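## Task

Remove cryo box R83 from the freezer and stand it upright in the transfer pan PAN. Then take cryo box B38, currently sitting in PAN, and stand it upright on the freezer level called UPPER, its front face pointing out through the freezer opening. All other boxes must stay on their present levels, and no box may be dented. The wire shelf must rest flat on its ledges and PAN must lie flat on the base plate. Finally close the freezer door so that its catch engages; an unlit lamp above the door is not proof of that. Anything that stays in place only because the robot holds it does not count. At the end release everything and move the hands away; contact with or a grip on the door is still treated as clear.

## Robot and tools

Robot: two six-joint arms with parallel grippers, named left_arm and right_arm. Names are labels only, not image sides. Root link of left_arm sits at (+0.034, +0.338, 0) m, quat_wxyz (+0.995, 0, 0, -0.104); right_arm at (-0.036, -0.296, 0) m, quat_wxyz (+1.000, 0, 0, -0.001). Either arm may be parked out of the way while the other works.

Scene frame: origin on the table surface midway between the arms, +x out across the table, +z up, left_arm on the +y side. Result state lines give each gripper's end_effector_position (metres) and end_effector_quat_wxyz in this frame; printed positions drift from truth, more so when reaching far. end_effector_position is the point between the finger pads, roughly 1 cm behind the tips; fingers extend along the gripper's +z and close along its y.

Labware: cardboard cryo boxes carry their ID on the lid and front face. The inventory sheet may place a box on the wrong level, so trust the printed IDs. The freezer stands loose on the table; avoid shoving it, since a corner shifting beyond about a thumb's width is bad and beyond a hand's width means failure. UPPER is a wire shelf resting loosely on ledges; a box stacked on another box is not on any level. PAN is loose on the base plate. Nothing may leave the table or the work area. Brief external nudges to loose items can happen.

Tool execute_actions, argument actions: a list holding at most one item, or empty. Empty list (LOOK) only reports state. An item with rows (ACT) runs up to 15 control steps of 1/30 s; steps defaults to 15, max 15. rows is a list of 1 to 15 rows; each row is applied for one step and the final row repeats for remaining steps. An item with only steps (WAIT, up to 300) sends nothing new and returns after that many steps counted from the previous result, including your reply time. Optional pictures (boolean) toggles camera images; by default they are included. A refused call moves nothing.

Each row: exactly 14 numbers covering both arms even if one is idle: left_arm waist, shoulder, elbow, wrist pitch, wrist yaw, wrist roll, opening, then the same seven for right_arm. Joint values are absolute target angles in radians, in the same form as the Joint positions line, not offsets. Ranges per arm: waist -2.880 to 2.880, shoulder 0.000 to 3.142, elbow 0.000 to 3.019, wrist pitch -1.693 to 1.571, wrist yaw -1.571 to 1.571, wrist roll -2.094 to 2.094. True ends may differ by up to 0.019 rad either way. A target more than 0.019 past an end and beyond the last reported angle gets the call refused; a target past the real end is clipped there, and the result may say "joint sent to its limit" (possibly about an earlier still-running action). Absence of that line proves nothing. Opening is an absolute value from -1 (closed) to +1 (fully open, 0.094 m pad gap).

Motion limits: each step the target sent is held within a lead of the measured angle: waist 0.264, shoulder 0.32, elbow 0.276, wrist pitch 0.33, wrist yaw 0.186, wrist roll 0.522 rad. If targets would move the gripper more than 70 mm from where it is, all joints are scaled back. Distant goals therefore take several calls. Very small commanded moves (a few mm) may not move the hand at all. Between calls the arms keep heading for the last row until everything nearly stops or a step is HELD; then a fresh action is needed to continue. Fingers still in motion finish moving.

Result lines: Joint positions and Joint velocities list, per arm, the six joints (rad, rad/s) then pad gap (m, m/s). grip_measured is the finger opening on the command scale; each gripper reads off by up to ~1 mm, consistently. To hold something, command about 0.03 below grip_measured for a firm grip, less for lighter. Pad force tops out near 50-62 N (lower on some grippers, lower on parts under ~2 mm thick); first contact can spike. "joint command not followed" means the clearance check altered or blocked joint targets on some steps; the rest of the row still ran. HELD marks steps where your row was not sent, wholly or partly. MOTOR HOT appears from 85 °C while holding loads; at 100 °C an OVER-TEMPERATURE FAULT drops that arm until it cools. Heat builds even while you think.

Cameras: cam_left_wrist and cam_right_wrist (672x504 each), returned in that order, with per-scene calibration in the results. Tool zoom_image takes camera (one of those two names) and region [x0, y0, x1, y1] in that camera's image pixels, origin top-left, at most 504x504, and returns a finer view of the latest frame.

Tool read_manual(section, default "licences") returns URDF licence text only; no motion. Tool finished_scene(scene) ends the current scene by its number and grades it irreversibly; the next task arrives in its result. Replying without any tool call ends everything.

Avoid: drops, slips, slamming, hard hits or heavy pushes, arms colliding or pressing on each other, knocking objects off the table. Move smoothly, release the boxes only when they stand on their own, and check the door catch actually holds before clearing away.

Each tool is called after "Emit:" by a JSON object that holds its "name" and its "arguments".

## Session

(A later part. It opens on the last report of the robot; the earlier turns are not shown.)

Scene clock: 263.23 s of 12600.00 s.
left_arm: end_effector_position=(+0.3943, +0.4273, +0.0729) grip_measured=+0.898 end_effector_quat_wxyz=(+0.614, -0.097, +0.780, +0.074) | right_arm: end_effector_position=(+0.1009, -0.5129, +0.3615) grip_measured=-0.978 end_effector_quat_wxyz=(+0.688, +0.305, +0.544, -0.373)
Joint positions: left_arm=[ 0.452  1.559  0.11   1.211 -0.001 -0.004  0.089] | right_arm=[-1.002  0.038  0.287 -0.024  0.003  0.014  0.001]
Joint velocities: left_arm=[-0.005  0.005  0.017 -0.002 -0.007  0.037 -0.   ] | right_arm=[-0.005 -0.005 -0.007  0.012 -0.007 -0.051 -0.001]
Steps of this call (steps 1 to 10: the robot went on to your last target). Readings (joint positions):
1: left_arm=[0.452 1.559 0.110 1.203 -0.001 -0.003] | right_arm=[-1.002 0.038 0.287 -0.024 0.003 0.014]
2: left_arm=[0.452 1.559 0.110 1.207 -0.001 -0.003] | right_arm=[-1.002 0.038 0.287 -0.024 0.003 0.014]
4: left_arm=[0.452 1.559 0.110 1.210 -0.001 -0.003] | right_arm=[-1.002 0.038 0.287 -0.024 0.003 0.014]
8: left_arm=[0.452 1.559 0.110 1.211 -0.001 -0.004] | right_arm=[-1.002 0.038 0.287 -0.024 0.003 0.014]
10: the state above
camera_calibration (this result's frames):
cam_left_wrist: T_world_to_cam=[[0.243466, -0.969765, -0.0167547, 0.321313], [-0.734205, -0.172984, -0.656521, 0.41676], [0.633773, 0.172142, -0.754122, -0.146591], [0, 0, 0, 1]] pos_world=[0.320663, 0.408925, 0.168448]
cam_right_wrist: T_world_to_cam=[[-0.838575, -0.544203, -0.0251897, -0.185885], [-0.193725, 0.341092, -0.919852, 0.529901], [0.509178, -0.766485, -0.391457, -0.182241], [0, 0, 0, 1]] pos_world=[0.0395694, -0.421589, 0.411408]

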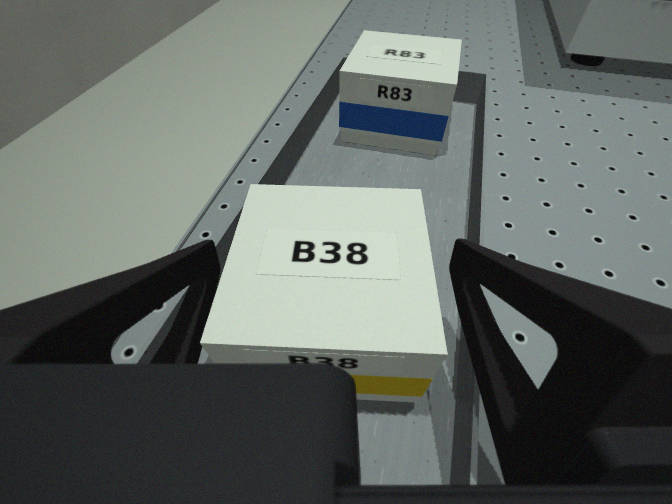

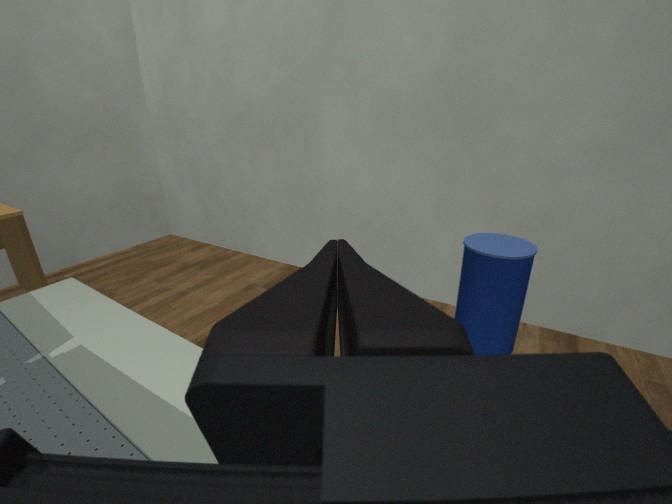

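A little lower, then close.

Emit:
{"name": "execute_actions", "arguments": {"actions": [{"rows":[[0.462,1.575,0.105,1.245,0,-0.02,0.88,-1,0.05,0.3,0,0,0,-1],[0.462,1.59,0.105,1.255,0,-0.02,0.86,-1,0.05,0.3,0,0,0,-1],[0.462,1.605,0.105,1.265,0,-0.02,0.84,-1,0.05,0.3,0,0,0,-1],[0.462,1.615,0.105,1.27,0,-0.02,0.82,-1,0.05,0.3,0,0,0,-1]],"steps":15}]}}

Scene clock: 265.50 s of 12600.00 s.
left_arm: end_effector_position=(+0.3935, +0.4271, +0.0646) grip_measured=+0.822 end_effector_quat_wxyz=(+0.609, -0.098, +0.784, +0.074) | right_arm: end_effector_position=(+0.1009, -0.5129, +0.3615) grip_measured=-0.978 end_effector_quat_wxyz=(+0.688, +0.305, +0.544, -0.373)
Joint positions: left_arm=[ 0.452  1.606  0.11   1.246 -0.001 -0.004  0.086] | right_arm=[-1.002  0.038  0.287 -0.024  0.003  0.014  0.001]
Joint velocities: left_arm=[-0.005 -0.005  0.002  0.007 -0.007 -0.007 -0.   ] | right_arm=[-0.005  0.005 -0.007  0.002 -0.066 -0.007  0.001]
Steps of this call (steps 1 to 30: the robot went on to your last target; steps 31 to 53: nothing new was sent; steps 54 to 68: all 15 steps of this action). Readings (joint positions):
54: left_arm=[0.452 1.559 0.110 1.212 -0.001 -0.004] | right_arm=[-1.002 0.038 0.287 -0.024 0.003 0.014]
55: left_arm=[0.452 1.561 0.110 1.217 -0.001 -0.004] | right_arm=[-1.002 0.038 0.287 -0.024 0.003 0.014]
57: left_arm=[0.452 1.574 0.110 1.234 -0.001 -0.004] | right_arm=[-1.002 0.038 0.287 -0.024 0.003 0.014]
61: left_arm=[0.452 1.604 0.110 1.244 -0.001 -0.004] | right_arm=[-1.002 0.038 0.287 -0.024 0.003 0.014]
68: the state above
camera_calibration (this result's frames):
cam_left_wrist: T_world_to_cam=[[0.243261, -0.969815, -0.0167896, 0.321282], [-0.742168, -0.174959, -0.646974, 0.414056], [0.624508, 0.169844, -0.762327, -0.147094], [0, 0, 0, 1]] pos_world=[0.321005, 0.40901, 0.161144]
cam_right_wrist: T_world_to_cam=[[-0.838575, -0.544203, -0.0251897, -0.185885], [-0.193725, 0.341092, -0.919852, 0.529901], [0.509178, -0.766485, -0.391457, -0.182241], [0, 0, 0, 1]] pos_world=[0.0395694, -0.421589, 0.411408]

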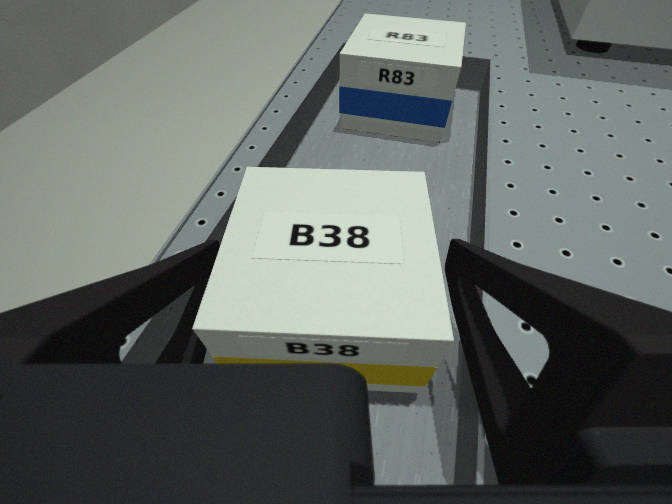

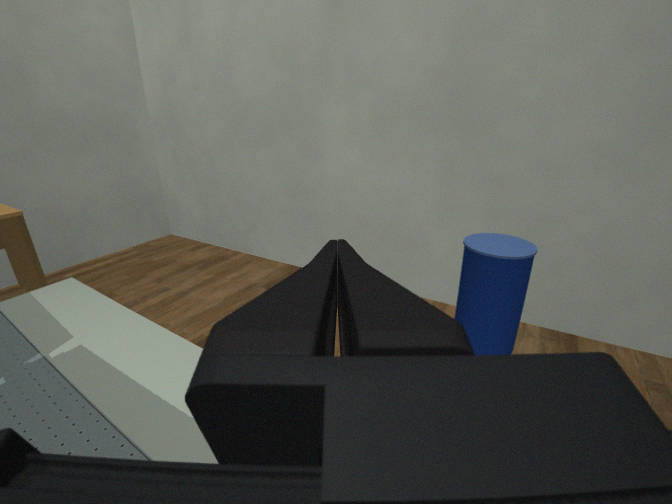

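Emit:
{"name": "execute_actions", "arguments": {"actions": [{"rows":[[0.462,1.615,0.105,1.27,0,-0.02,0.78,-1,0.05,0.3,0,0,0,-1],[0.462,1.615,0.105,1.27,0,-0.02,0.74,-1,0.05,0.3,0,0,0,-1],[0.462,1.615,0.105,1.27,0,-0.02,0.7,-1,0.05,0.3,0,0,0,-1],[0.462,1.615,0.105,1.27,0,-0.02,0.67,-1,0.05,0.3,0,0,0,-1],[0.462,1.615,0.105,1.27,0,-0.02,0.64,-1,0.05,0.3,0,0,0,-1],[0.462,1.615,0.105,1.27,0,-0.02,0.62,-1,0.05,0.3,0,0,0,-1],[0.462,1.615,0.105,1.27,0,-0.02,0.6,-1,0.05,0.3,0,0,0,-1],[0.462,1.615,0.105,1.27,0,-0.02,0.585,-1,0.05,0.3,0,0,0,-1],[0.462,1.615,0.105,1.27,0,-0.02,0.57,-1,0.05,0.3,0,0,0,-1],[0.462,1.615,0.105,1.27,0,-0.02,0.56,-1,0.05,0.3,0,0,0,-1],[0.462,1.615,0.105,1.27,0,-0.02,0.55,-1,0.05,0.3,0,0,0,-1],[0.462,1.615,0.105,1.27,0,-0.02,0.54,-1,0.05,0.3,0,0,0,-1],[0.462,1.615,0.105,1.27,0,-0.02,0.53,-1,0.05,0.3,0,0,0,-1]],"steps":15}], "pictures": false}}

Emit:
{"name": "execute_actions", "arguments": {"actions": [{"rows":[[0.462,1.59,0.12,1.25,0,-0.02,0.53,-1,0.05,0.3,0,0,0,-1],[0.462,1.56,0.13,1.235,0,-0.02,0.53,-1,0.05,0.3,0,0,0,-1],[0.462,1.52,0.14,1.21,0,-0.02,0.53,-1,0.05,0.3,0,0,0,-1],[0.462,1.48,0.145,1.17,0,-0.02,0.53,-1,0.05,0.3,0,0,0,-1],[0.462,1.44,0.15,1.13,0,-0.02,0.53,-1,0.05,0.3,0,0,0,-1],[0.462,1.40,0.155,1.09,0,-0.02,0.53,-1,0.05,0.3,0,0,0,-1],[0.462,1.355,0.16,1.04,0,-0.02,0.53,-1,0.05,0.3,0,0,0,-1],[0.462,1.31,0.165,0.99,0,-0.02,0.53,-1,0.05,0.3,0,0,0,-1],[0.462,1.265,0.17,0.94,0,-0.02,0.53,-1,0.05,0.3,0,0,0,-1],[0.462,1.22,0.175,0.89,0,-0.02,0.53,-1,0.05,0.3,0,0,0,-1],[0.462,1.175,0.185,0.835,0,-0.02,0.53,-1,0.05,0.3,0,0,0,-1],[0.462,1.13,0.195,0.78,0,-0.02,0.53,-1,0.05,0.3,0,0,0,-1],[0.462,1.085,0.205,0.72,0,-0.02,0.53,-1,0.05,0.3,0,0,0,-1],[0.462,1.04,0.215,0.66,0,-0.02,0.53,-1,0.05,0.3,0,0,0,-1],[0.462,1.0,0.225,0.61,0,-0.02,0.53,-1,0.05,0.3,0,0,0,-1]],"steps":15}], "pictures": false}}

Emit:
{"name": "execute_actions", "arguments": {"actions": [{"steps":10}]}}

Scene clock: 275.27 s of 12600.00 s.
left_arm: end_effector_position=(+0.3935, +0.4272, +0.0646) grip_measured=+0.546 end_effector_quat_wxyz=(+0.609, -0.098, +0.784, +0.074) | right_arm: end_effector_position=(+0.1009, -0.5129, +0.3615) grip_measured=-0.978 end_effector_quat_wxyz=(+0.688, +0.305, +0.544, -0.373)
Joint positions: left_arm=[ 0.452  1.606  0.11   1.246 -0.001 -0.004  0.073] | right_arm=[-1.002  0.038  0.287 -0.024  0.003  0.014  0.001]
Joint velocities: left_arm=[-0.005 -0.005 -0.002  0.012 -0.007 -0.037 -0.001] | right_arm=[-0.015  0.005 -0.012 -0.002  0.051 -0.081  0.   ]
Steps of this call (steps 1 to 15: the robot went on to your last target; steps 16 to 90: nothing new was sent; then 6.27 s passed at rest; steps 91 to 105: all 15 steps of this action). Readings (joint positions):
91: left_arm=[0.452 1.606 0.110 1.246 -0.001 -0.004] | right_arm=[-1.002 0.038 0.287 -0.024 0.003 0.014]
92: left_arm=[0.452 1.606 0.110 1.246 -0.001 -0.004] | right_arm=[-1.002 0.038 0.287 -0.024 0.003 0.014]
94: left_arm=[0.452 1.606 0.110 1.246 -0.001 -0.004] | right_arm=[-1.002 0.038 0.287 -0.024 0.003 0.014]
98: left_arm=[0.452 1.606 0.110 1.246 -0.001 -0.004] | right_arm=[-1.002 0.038 0.287 -0.024 0.003 0.014]
105: the state above

Scene clock: 275.77 s of 12600.00 s.
left_arm: end_effector_position=(+0.3976, +0.4283, +0.1397) grip_measured=+0.546 end_effector_quat_wxyz=(+0.625, -0.096, +0.771, +0.076) | right_arm: end_effector_position=(+0.1009, -0.5129, +0.3615) grip_measured=-0.978 end_effector_quat_wxyz=(+0.688, +0.305, +0.544, -0.373)
Joint positions: left_arm=[ 0.452  1.087  0.155  0.723 -0.001 -0.004  0.073] | right_arm=[-1.002  0.038  0.287 -0.024  0.003  0.014  0.001]
Joint velocities: left_arm=[-0.005 -1.275  0.188 -1.663 -0.051  0.022  0.001] | right_arm=[ 0.005 -0.015  0.002  0.002  0.022 -0.022  0.001]
Steps of this call (steps 1 to 15: all 15 steps of this action). Readings (joint positions):
1: left_arm=[0.452 1.606 0.110 1.246 -0.001 -0.004] | right_arm=[-1.002 0.038 0.287 -0.024 0.003 0.014]
2: left_arm=[0.452 1.605 0.110 1.245 -0.001 -0.004] | right_arm=[-1.002 0.038 0.287 -0.024 0.003 0.014]
4: left_arm=[0.452 1.580 0.110 1.218 -0.001 -0.004] | right_arm=[-1.002 0.038 0.287 -0.024 0.003 0.014]
8: left_arm=[0.452 1.427 0.118 1.078 -0.001 -0.004] | right_arm=[-1.002 0.038 0.287 -0.024 0.003 0.014]
15: the state above

Scene clock: 276.10 s of 12600.00 s.
left_arm: end_effector_position=(+0.3950, +0.4276, +0.1528) grip_measured=+0.546 end_effector_quat_wxyz=(+0.624, -0.096, +0.772, +0.076) | right_arm: end_effector_position=(+0.1009, -0.5129, +0.3615) grip_measured=-0.978 end_effector_quat_wxyz=(+0.688, +0.305, +0.544, -0.373)
Joint positions: left_arm=[ 0.452  0.993  0.168  0.613 -0.001 -0.004  0.073] | right_arm=[-1.002  0.038  0.287 -0.024  0.003  0.014  0.001]
Joint velocities: left_arm=[-0.005 -0.015  0.002 -0.032  0.037 -0.022  0.   ] | right_arm=[-0.024 -0.005  0.017 -0.012 -0.007  0.051  0.   ]
Steps of this call (steps 1 to 10: the robot went on to your last target). Readings (joint positions):
1: left_arm=[0.452 1.048 0.161 0.678 -0.001 -0.004] | right_arm=[-1.002 0.038 0.287 -0.024 0.003 0.014]
2: left_arm=[0.452 1.019 0.164 0.652 -0.001 -0.004] | right_arm=[-1.002 0.038 0.287 -0.024 0.003 0.014]
4: left_arm=[0.452 0.993 0.168 0.631 -0.001 -0.004] | right_arm=[-1.002 0.038 0.287 -0.024 0.003 0.014]
8: left_arm=[0.452 0.993 0.168 0.615 -0.001 -0.004] | right_arm=[-1.002 0.038 0.287 -0.024 0.003 0.014]
10: the state above
camera_calibration (this result's frames):
cam_left_wrist: T_world_to_cam=[[0.244342, -0.969552, -0.0163001, 0.322284], [-0.717041, -0.169338, -0.676148, 0.464419], [0.652801, 0.176899, -0.736585, -0.0990792], [0, 0, 0, 1]] pos_world=[0.318939, 0.408642, 0.246289]
cam_right_wrist: T_world_to_cam=[[-0.838575, -0.544203, -0.0251897, -0.185885], [-0.193725, 0.341092, -0.919852, 0.529901], [0.509178, -0.766485, -0.391457, -0.182241], [0, 0, 0, 1]] pos_world=[0.0395694, -0.421589, 0.411408]

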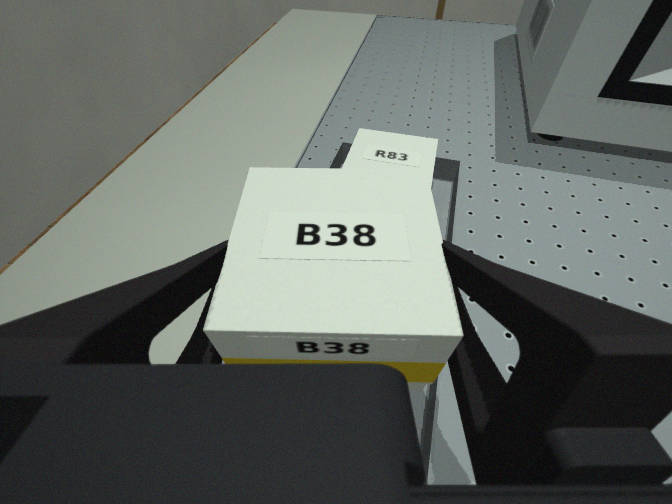

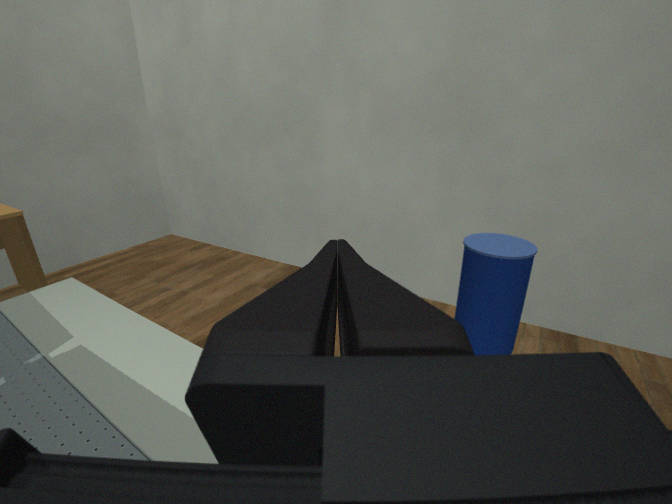

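Emit:
{"name": "execute_actions", "arguments": {"actions": [{"rows":[[0.44,1.0,0.26,0.58,-0.01,-0.02,0.53,-1,0.05,0.3,0,0,0,-1],[0.41,1.01,0.30,0.55,-0.03,-0.03,0.53,-1,0.05,0.3,0,0,0,-1],[0.38,1.02,0.34,0.52,-0.05,-0.03,0.53,-1,0.05,0.3,0,0,0,-1],[0.345,1.03,0.38,0.49,-0.07,-0.04,0.53,-1,0.05,0.3,0,0,0,-1],[0.31,1.04,0.42,0.46,-0.09,-0.04,0.53,-1,0.05,0.3,0,0,0,-1],[0.275,1.05,0.46,0.43,-0.11,-0.05,0.53,-1,0.05,0.3,0,0,0,-1],[0.24,1.06,0.50,0.40,-0.13,-0.05,0.53,-1,0.05,0.3,0,0,0,-1],[0.205,1.07,0.54,0.37,-0.15,-0.06,0.53,-1,0.05,0.3,0,0,0,-1],[0.17,1.085,0.58,0.34,-0.17,-0.07,0.53,-1,0.05,0.3,0,0,0,-1],[0.135,1.10,0.62,0.31,-0.19,-0.07,0.53,-1,0.05,0.3,0,0,0,-1],[0.10,1.115,0.66,0.285,-0.21,-0.08,0.53,-1,0.05,0.3,0,0,0,-1],[0.065,1.13,0.70,0.26,-0.23,-0.08,0.53,-1,0.05,0.3,0,0,0,-1],[0.03,1.145,0.74,0.235,-0.25,-0.09,0.53,-1,0.05,0.3,0,0,0,-1],[-0.005,1.16,0.78,0.21,-0.27,-0.1,0.53,-1,0.05,0.3,0,0,0,-1],[-0.04,1.18,0.82,0.185,-0.29,-0.1,0.53,-1,0.05,0.3,0,0,0,-1]],"steps":15}], "pictures": false}}

Emit:
{"name": "execute_actions", "arguments": {"actions": [{"rows":[[-0.075,1.20,0.86,0.16,-0.31,-0.11,0.53,-1,0.05,0.3,0,0,0,-1],[-0.11,1.22,0.90,0.135,-0.33,-0.115,0.53,-1,0.05,0.3,0,0,0,-1],[-0.145,1.24,0.94,0.11,-0.35,-0.12,0.53,-1,0.05,0.3,0,0,0,-1],[-0.18,1.26,0.98,0.085,-0.37,-0.13,0.53,-1,0.05,0.3,0,0,0,-1],[-0.21,1.28,1.02,0.06,-0.39,-0.135,0.53,-1,0.05,0.3,0,0,0,-1],[-0.24,1.30,1.06,0.035,-0.41,-0.14,0.53,-1,0.05,0.3,0,0,0,-1],[-0.265,1.32,1.10,0.01,-0.43,-0.15,0.53,-1,0.05,0.3,0,0,0,-1],[-0.285,1.34,1.14,-0.015,-0.45,-0.155,0.53,-1,0.05,0.3,0,0,0,-1],[-0.30,1.36,1.18,-0.04,-0.465,-0.16,0.53,-1,0.05,0.3,0,0,0,-1],[-0.315,1.38,1.22,-0.065,-0.475,-0.16,0.53,-1,0.05,0.3,0,0,0,-1],[-0.325,1.40,1.26,-0.09,-0.48,-0.16,0.53,-1,0.05,0.3,0,0,0,-1],[-0.33,1.42,1.30,-0.11,-0.48,-0.16,0.53,-1,0.05,0.3,0,0,0,-1],[-0.33,1.435,1.335,-0.13,-0.48,-0.16,0.53,-1,0.05,0.3,0,0,0,-1],[-0.33,1.445,1.365,-0.15,-0.48,-0.16,0.53,-1,0.05,0.3,0,0,0,-1],[-0.33,1.45,1.385,-0.16,-0.48,-0.16,0.53,-1,0.05,0.3,0,0,0,-1]],"steps":15}], "pictures": false}}

Emit:
{"name": "execute_actions", "arguments": {"actions": [{"steps":15}]}}

Scene clock: 287.97 s of 12600.00 s.
left_arm: end_effector_position=(+0.4990, +0.3342, +0.2236) grip_measured=+0.546 end_effector_quat_wxyz=(+0.603, -0.049, +0.795, +0.054) | right_arm: end_effector_position=(+0.1009, -0.5129, +0.3615) grip_measured=-0.978 end_effector_quat_wxyz=(+0.688, +0.305, +0.544, -0.373)
Joint positions: left_arm=[ 0.114  1.102  0.524  0.3   -0.238 -0.039  0.073] | right_arm=[-1.002  0.038  0.287 -0.024  0.003  0.014  0.001]
Joint velocities: left_arm=[-0.991  0.386  0.862 -0.706 -0.549 -0.125 -0.   ] | right_arm=[-0.005  0.005 -0.012  0.002 -0.007  0.051 -0.   ]
Steps of this call (steps 1 to 30: the robot went on to your last target; steps 31 to 90: nothing new was sent; then 8.37 s passed at rest; steps 91 to 105: all 15 steps of this action). Readings (joint positions):
91: left_arm=[0.452 0.993 0.170 0.607 -0.003 -0.004] | right_arm=[-1.002 0.038 0.287 -0.024 0.003 0.014]
92: left_arm=[0.449 0.993 0.178 0.591 -0.015 -0.006] | right_arm=[-1.002 0.038 0.287 -0.024 0.003 0.014]
94: left_arm=[0.420 1.002 0.212 0.544 -0.049 -0.009] | right_arm=[-1.002 0.038 0.287 -0.024 0.003 0.014]
98: left_arm=[0.321 1.033 0.316 0.459 -0.110 -0.016] | right_arm=[-1.002 0.038 0.287 -0.024 0.003 0.014]
105: the state above

Scene clock: 288.47 s of 12600.00 s.
left_arm: end_effector_position=(+0.5758, +0.1146, +0.2657) grip_measured=+0.546 end_effector_quat_wxyz=(+0.543, +0.051, +0.837, +0.028) | right_arm: end_effector_position=(+0.1009, -0.5129, +0.3615) grip_measured=-0.978 end_effector_quat_wxyz=(+0.688, +0.305, +0.544, -0.373)
Joint positions: left_arm=[-0.314  1.402  1.011 -0.083 -0.465 -0.113  0.073] | right_arm=[-1.002  0.038  0.287 -0.024  0.003  0.014  0.001]
Joint velocities: left_arm=[-0.298  0.591  1.048 -0.584  0.007 -0.066 -0.   ] | right_arm=[-0.005  0.005 -0.012  0.012 -0.051 -0.007 -0.001]
Steps of this call (steps 1 to 15: all 15 steps of this action). Readings (joint positions):
1: left_arm=[0.081 1.117 0.554 0.276 -0.257 -0.043] | right_arm=[-1.002 0.038 0.287 -0.024 0.003 0.014]
2: left_arm=[0.048 1.132 0.583 0.252 -0.277 -0.048] | right_arm=[-1.002 0.038 0.287 -0.024 0.003 0.014]
4: left_arm=[-0.020 1.166 0.643 0.204 -0.316 -0.057] | right_arm=[-1.002 0.038 0.287 -0.024 0.003 0.014]
8: left_arm=[-0.155 1.244 0.764 0.103 -0.396 -0.079] | right_arm=[-1.002 0.038 0.287 -0.024 0.003 0.014]
15: the state above

Scene clock: 288.97 s of 12600.00 s.
left_arm: end_effector_position=(+0.6225, +0.0772, +0.3898) grip_measured=+0.546 end_effector_quat_wxyz=(+0.606, +0.020, +0.795, -0.012) | right_arm: end_effector_position=(+0.1009, -0.5129, +0.3615) grip_measured=-0.978 end_effector_quat_wxyz=(+0.688, +0.305, +0.544, -0.373)
Joint positions: left_arm=[-0.33   1.452  1.303 -0.153 -0.475 -0.137  0.073] | right_arm=[-1.002  0.038  0.287 -0.024  0.003  0.014  0.001]
Joint velocities: left_arm=[-0.005  0.005  0.335 -0.012  0.051 -0.051 -0.002] | right_arm=[-0.005 -0.005 -0.007  0.007 -0.007  0.066 -0.001]
Steps of this call (steps 1 to 15: the robot went on to your last target). Readings (joint positions):
1: left_arm=[-0.322 1.420 1.044 -0.100 -0.465 -0.115] | right_arm=[-1.002 0.038 0.287 -0.024 0.003 0.014]
2: left_arm=[-0.327 1.434 1.073 -0.111 -0.465 -0.116] | right_arm=[-1.002 0.038 0.287 -0.024 0.003 0.014]
4: left_arm=[-0.330 1.448 1.119 -0.126 -0.465 -0.119] | right_arm=[-1.002 0.038 0.287 -0.024 0.003 0.014]
8: left_arm=[-0.330 1.452 1.190 -0.143 -0.469 -0.123] | right_arm=[-1.002 0.038 0.287 -0.024 0.003 0.014]
15: the state above
camera_calibration (this result's frames):
cam_left_wrist: T_world_to_cam=[[-0.0464948, -0.998615, -0.0246395, 0.117339], [-0.772781, 0.051588, -0.632573, 0.7291], [0.632967, -0.0103703, -0.774109, 0.0304166], [0, 0, 0, 1]] pos_world=[0.549638, 0.0798793, 0.487646]
cam_right_wrist: T_world_to_cam=[[-0.838575, -0.544203, -0.0251897, -0.185885], [-0.193725, 0.341092, -0.919852, 0.529901], [0.509178, -0.766485, -0.391457, -0.182241], [0, 0, 0, 1]] pos_world=[0.0395694, -0.421589, 0.411408]

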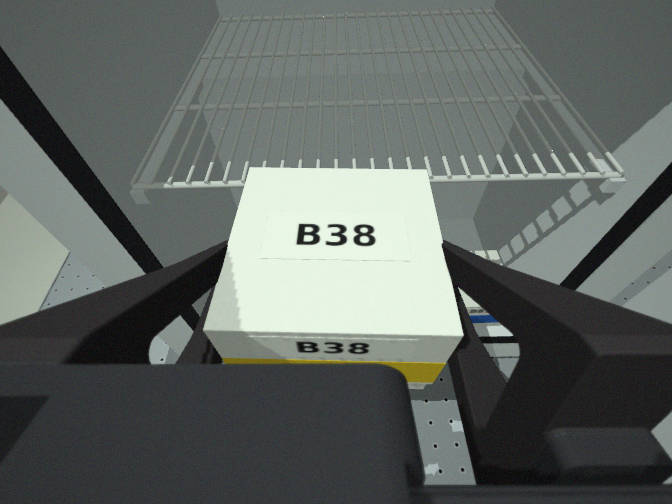

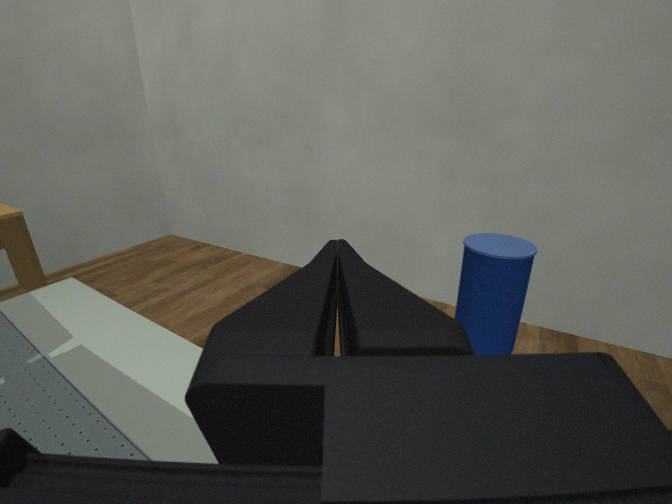

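Emit:
{"name": "execute_actions", "arguments": {"actions": [{"rows":[[-0.33,1.45,1.405,-0.16,-0.485,-0.165,0.53,-1,0.05,0.3,0,0,0,-1],[-0.33,1.455,1.425,-0.16,-0.485,-0.165,0.53,-1,0.05,0.3,0,0,0,-1],[-0.33,1.465,1.445,-0.16,-0.485,-0.165,0.53,-1,0.05,0.3,0,0,0,-1],[-0.33,1.478,1.463,-0.163,-0.485,-0.165,0.53,-1,0.05,0.3,0,0,0,-1],[-0.33,1.492,1.48,-0.166,-0.485,-0.165,0.53,-1,0.05,0.3,0,0,0,-1],[-0.33,1.506,1.497,-0.169,-0.485,-0.165,0.53,-1,0.05,0.3,0,0,0,-1],[-0.33,1.52,1.514,-0.172,-0.485,-0.165,0.53,-1,0.05,0.3,0,0,0,-1],[-0.33,1.534,1.531,-0.175,-0.485,-0.165,0.53,-1,0.05,0.3,0,0,0,-1],[-0.33,1.548,1.548,-0.178,-0.485,-0.165,0.53,-1,0.05,0.3,0,0,0,-1],[-0.33,1.562,1.563,-0.18,-0.485,-0.165,0.53,-1,0.05,0.3,0,0,0,-1],[-0.33,1.576,1.575,-0.18,-0.485,-0.165,0.53,-1,0.05,0.3,0,0,0,-1],[-0.33,1.59,1.58,-0.18,-0.485,-0.165,0.53,-1,0.05,0.3,0,0,0,-1],[-0.33,1.60,1.58,-0.18,-0.485,-0.165,0.53,-1,0.05,0.3,0,0,0,-1]],"steps":15}], "pictures": false}}

Emit:
{"name": "execute_actions", "arguments": {"actions": [{"steps":10}], "pictures": false}}

Scene clock: 293.40 s of 12600.00 s.
left_arm: end_effector_position=(+0.6697, +0.0500, +0.4316) grip_measured=+0.546 end_effector_quat_wxyz=(+0.629, +0.003, +0.777, -0.027) | right_arm: end_effector_position=(+0.1009, -0.5129, +0.3615) grip_measured=-0.978 end_effector_quat_wxyz=(+0.688, +0.305, +0.544, -0.373)
Joint positions: left_arm=[-0.33   1.576  1.512 -0.171 -0.481 -0.149  0.073] | right_arm=[-1.002  0.038  0.287 -0.024  0.003  0.014  0.001]
Joint velocities: left_arm=[ 0.015  0.22   0.002 -0.022 -0.022 -0.022 -0.001] | right_arm=[-0.005  0.005  0.007 -0.002 -0.022 -0.022  0.001]
Steps of this call (steps 1 to 30: the robot went on to your last target; steps 31 to 90: nothing new was sent; then 0.93 s passed at rest; steps 91 to 105: all 15 steps of this action). Readings (joint positions):
91: left_arm=[-0.330 1.452 1.320 -0.158 -0.477 -0.144] | right_arm=[-1.002 0.038 0.287 -0.024 0.003 0.014]
92: left_arm=[-0.330 1.452 1.321 -0.158 -0.479 -0.145] | right_arm=[-1.002 0.038 0.287 -0.024 0.003 0.014]
94: left_arm=[-0.330 1.456 1.333 -0.161 -0.481 -0.147] | right_arm=[-1.002 0.038 0.287 -0.024 0.003 0.014]
98: left_arm=[-0.330 1.494 1.409 -0.168 -0.481 -0.148] | right_arm=[-1.002 0.038 0.287 -0.024 0.003 0.014]
105: the state above

Scene clock: 293.73 s of 12600.00 s.
left_arm: end_effector_position=(+0.6767, +0.0458, +0.4096) grip_measured=+0.546 end_effector_quat_wxyz=(+0.616, +0.009, +0.787, -0.019) | right_arm: end_effector_position=(+0.1009, -0.5129, +0.3615) grip_measured=-0.978 end_effector_quat_wxyz=(+0.688, +0.305, +0.544, -0.373)
Joint positions: left_arm=[-0.33   1.606  1.512 -0.18  -0.481 -0.149  0.073] | right_arm=[-1.002  0.038  0.287 -0.024  0.003  0.014  0.001]
Joint velocities: left_arm=[-0.005  0.005  0.007 -0.002 -0.022 -0.007  0.   ] | right_arm=[-0.005 -0.005  0.012 -0.027  0.022 -0.007 -0.   ]
Steps of this call (steps 1 to 10: the robot went on to your last target). Readings (joint positions):
1: left_arm=[-0.330 1.583 1.512 -0.172 -0.481 -0.149] | right_arm=[-1.002 0.038 0.287 -0.024 0.003 0.014]
2: left_arm=[-0.330 1.590 1.512 -0.175 -0.481 -0.149] | right_arm=[-1.002 0.038 0.287 -0.024 0.003 0.014]
4: left_arm=[-0.330 1.600 1.512 -0.178 -0.481 -0.149] | right_arm=[-1.002 0.038 0.287 -0.024 0.003 0.014]
8: left_arm=[-0.330 1.606 1.512 -0.180 -0.481 -0.149] | right_arm=[-1.002 0.038 0.287 -0.024 0.003 0.014]
10: the state above

Emit:
{"name": "execute_actions", "arguments": {"actions": [{"rows":[[-0.33,1.615,1.595,-0.185,-0.485,-0.165,0.53,-1,0.05,0.3,0,0,0,-1],[-0.33,1.626,1.608,-0.188,-0.485,-0.165,0.53,-1,0.05,0.3,0,0,0,-1],[-0.33,1.637,1.62,-0.191,-0.485,-0.165,0.53,-1,0.05,0.3,0,0,0,-1],[-0.33,1.648,1.632,-0.194,-0.485,-0.165,0.53,-1,0.05,0.3,0,0,0,-1],[-0.33,1.659,1.645,-0.197,-0.485,-0.165,0.53,-1,0.05,0.3,0,0,0,-1],[-0.33,1.67,1.657,-0.2,-0.485,-0.165,0.53,-1,0.05,0.3,0,0,0,-1],[-0.33,1.681,1.67,-0.203,-0.485,-0.165,0.53,-1,0.05,0.3,0,0,0,-1],[-0.33,1.692,1.683,-0.206,-0.485,-0.165,0.53,-1,0.05,0.3,0,0,0,-1],[-0.33,1.703,1.696,-0.209,-0.485,-0.165,0.53,-1,0.05,0.3,0,0,0,-1],[-0.33,1.713,1.709,-0.212,-0.485,-0.165,0.53,-1,0.05,0.3,0,0,0,-1],[-0.33,1.723,1.722,-0.215,-0.485,-0.165,0.53,-1,0.05,0.3,0,0,0,-1],[-0.33,1.733,1.735,-0.218,-0.485,-0.165,0.53,-1,0.05,0.3,0,0,0,-1],[-0.33,1.742,1.748,-0.22,-0.485,-0.165,0.53,-1,0.05,0.3,0,0,0,-1],[-0.33,1.75,1.76,-0.22,-0.485,-0.165,0.53,-1,0.05,0.3,0,0,0,-1],[-0.33,1.755,1.768,-0.22,-0.485,-0.165,0.53,-1,0.05,0.3,0,0,0,-1]],"steps":15}], "pictures": false}}

Emit:
{"name": "execute_actions", "arguments": {"actions": [{"steps":10}]}}

Scene clock: 298.50 s of 12600.00 s.
left_arm: end_effector_position=(+0.7175, +0.0214, +0.4005) grip_measured=+0.546 end_effector_quat_wxyz=(+0.611, +0.011, +0.791, -0.016) | right_arm: end_effector_position=(+0.1009, -0.5129, +0.3615) grip_measured=-0.978 end_effector_quat_wxyz=(+0.688, +0.305, +0.544, -0.373)
Joint positions: left_arm=[-0.33   1.735  1.662 -0.214 -0.481 -0.149  0.073] | right_arm=[-1.002  0.038  0.287 -0.024  0.003  0.014  0.001]
Joint velocities: left_arm=[ 0.005  0.298  0.271 -0.032 -0.007  0.007 -0.   ] | right_arm=[ 0.005  0.005  0.017 -0.017 -0.007  0.007  0.001]
Steps of this call (steps 1 to 30: the robot went on to your last target; steps 31 to 90: nothing new was sent; then 1.27 s passed at rest; steps 91 to 105: all 15 steps of this action). Readings (joint positions):
91: left_arm=[-0.330 1.606 1.512 -0.180 -0.481 -0.149] | right_arm=[-1.002 0.038 0.287 -0.024 0.003 0.014]
92: left_arm=[-0.330 1.607 1.513 -0.181 -0.481 -0.149] | right_arm=[-1.002 0.038 0.287 -0.024 0.003 0.014]
94: left_arm=[-0.330 1.614 1.523 -0.187 -0.481 -0.149] | right_arm=[-1.002 0.038 0.287 -0.024 0.003 0.014]
98: left_arm=[-0.330 1.653 1.576 -0.196 -0.481 -0.149] | right_arm=[-1.002 0.038 0.287 -0.024 0.003 0.014]
105: the state above

Scene clock: 298.83 s of 12600.00 s.
left_arm: end_effector_position=(+0.7238, +0.0176, +0.3929) grip_measured=+0.546 end_effector_quat_wxyz=(+0.608, +0.013, +0.794, -0.014) | right_arm: end_effector_position=(+0.1009, -0.5129, +0.3615) grip_measured=-0.978 end_effector_quat_wxyz=(+0.688, +0.305, +0.544, -0.373)
Joint positions: left_arm=[-0.33   1.758  1.679 -0.219 -0.481 -0.149  0.073] | right_arm=[-1.002  0.038  0.287 -0.024  0.003  0.014  0.001]
Joint velocities: left_arm=[-0.005 -0.005  0.012 -0.007 -0.037 -0.022 -0.001] | right_arm=[ 0.015 -0.015 -0.007 -0.022  0.022 -0.007 -0.   ]
Steps of this call (steps 1 to 10: the robot went on to your last target). Readings (joint positions):
1: left_arm=[-0.330 1.744 1.670 -0.215 -0.481 -0.149] | right_arm=[-1.002 0.038 0.287 -0.024 0.003 0.014]
2: left_arm=[-0.330 1.751 1.675 -0.215 -0.481 -0.149] | right_arm=[-1.002 0.038 0.287 -0.024 0.003 0.014]
4: left_arm=[-0.330 1.757 1.676 -0.216 -0.481 -0.149] | right_arm=[-1.002 0.038 0.287 -0.024 0.003 0.014]
8: left_arm=[-0.330 1.758 1.677 -0.219 -0.481 -0.149] | right_arm=[-1.002 0.038 0.287 -0.024 0.003 0.014]
10: the state above
camera_calibration (this result's frames):
cam_left_wrist: T_world_to_cam=[[-0.037478, -0.99922, -0.0124544, 0.0513327], [-0.770194, 0.0368244, -0.636746, 0.812528], [0.636708, -0.0142717, -0.770973, -0.0357777], [0, 0, 0, 1]] pos_world=[0.650508, 0.0208612, 0.49043]
cam_right_wrist: T_world_to_cam=[[-0.838575, -0.544203, -0.0251897, -0.185885], [-0.193725, 0.341092, -0.919852, 0.529901], [0.509178, -0.766485, -0.391457, -0.182241], [0, 0, 0, 1]] pos_world=[0.0395694, -0.421589, 0.411408]

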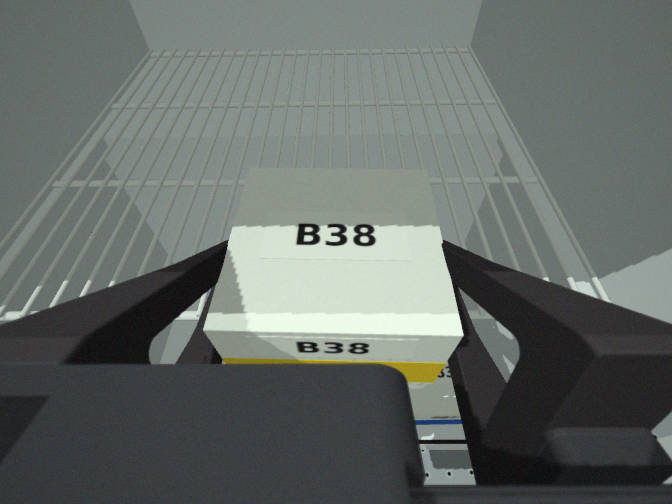

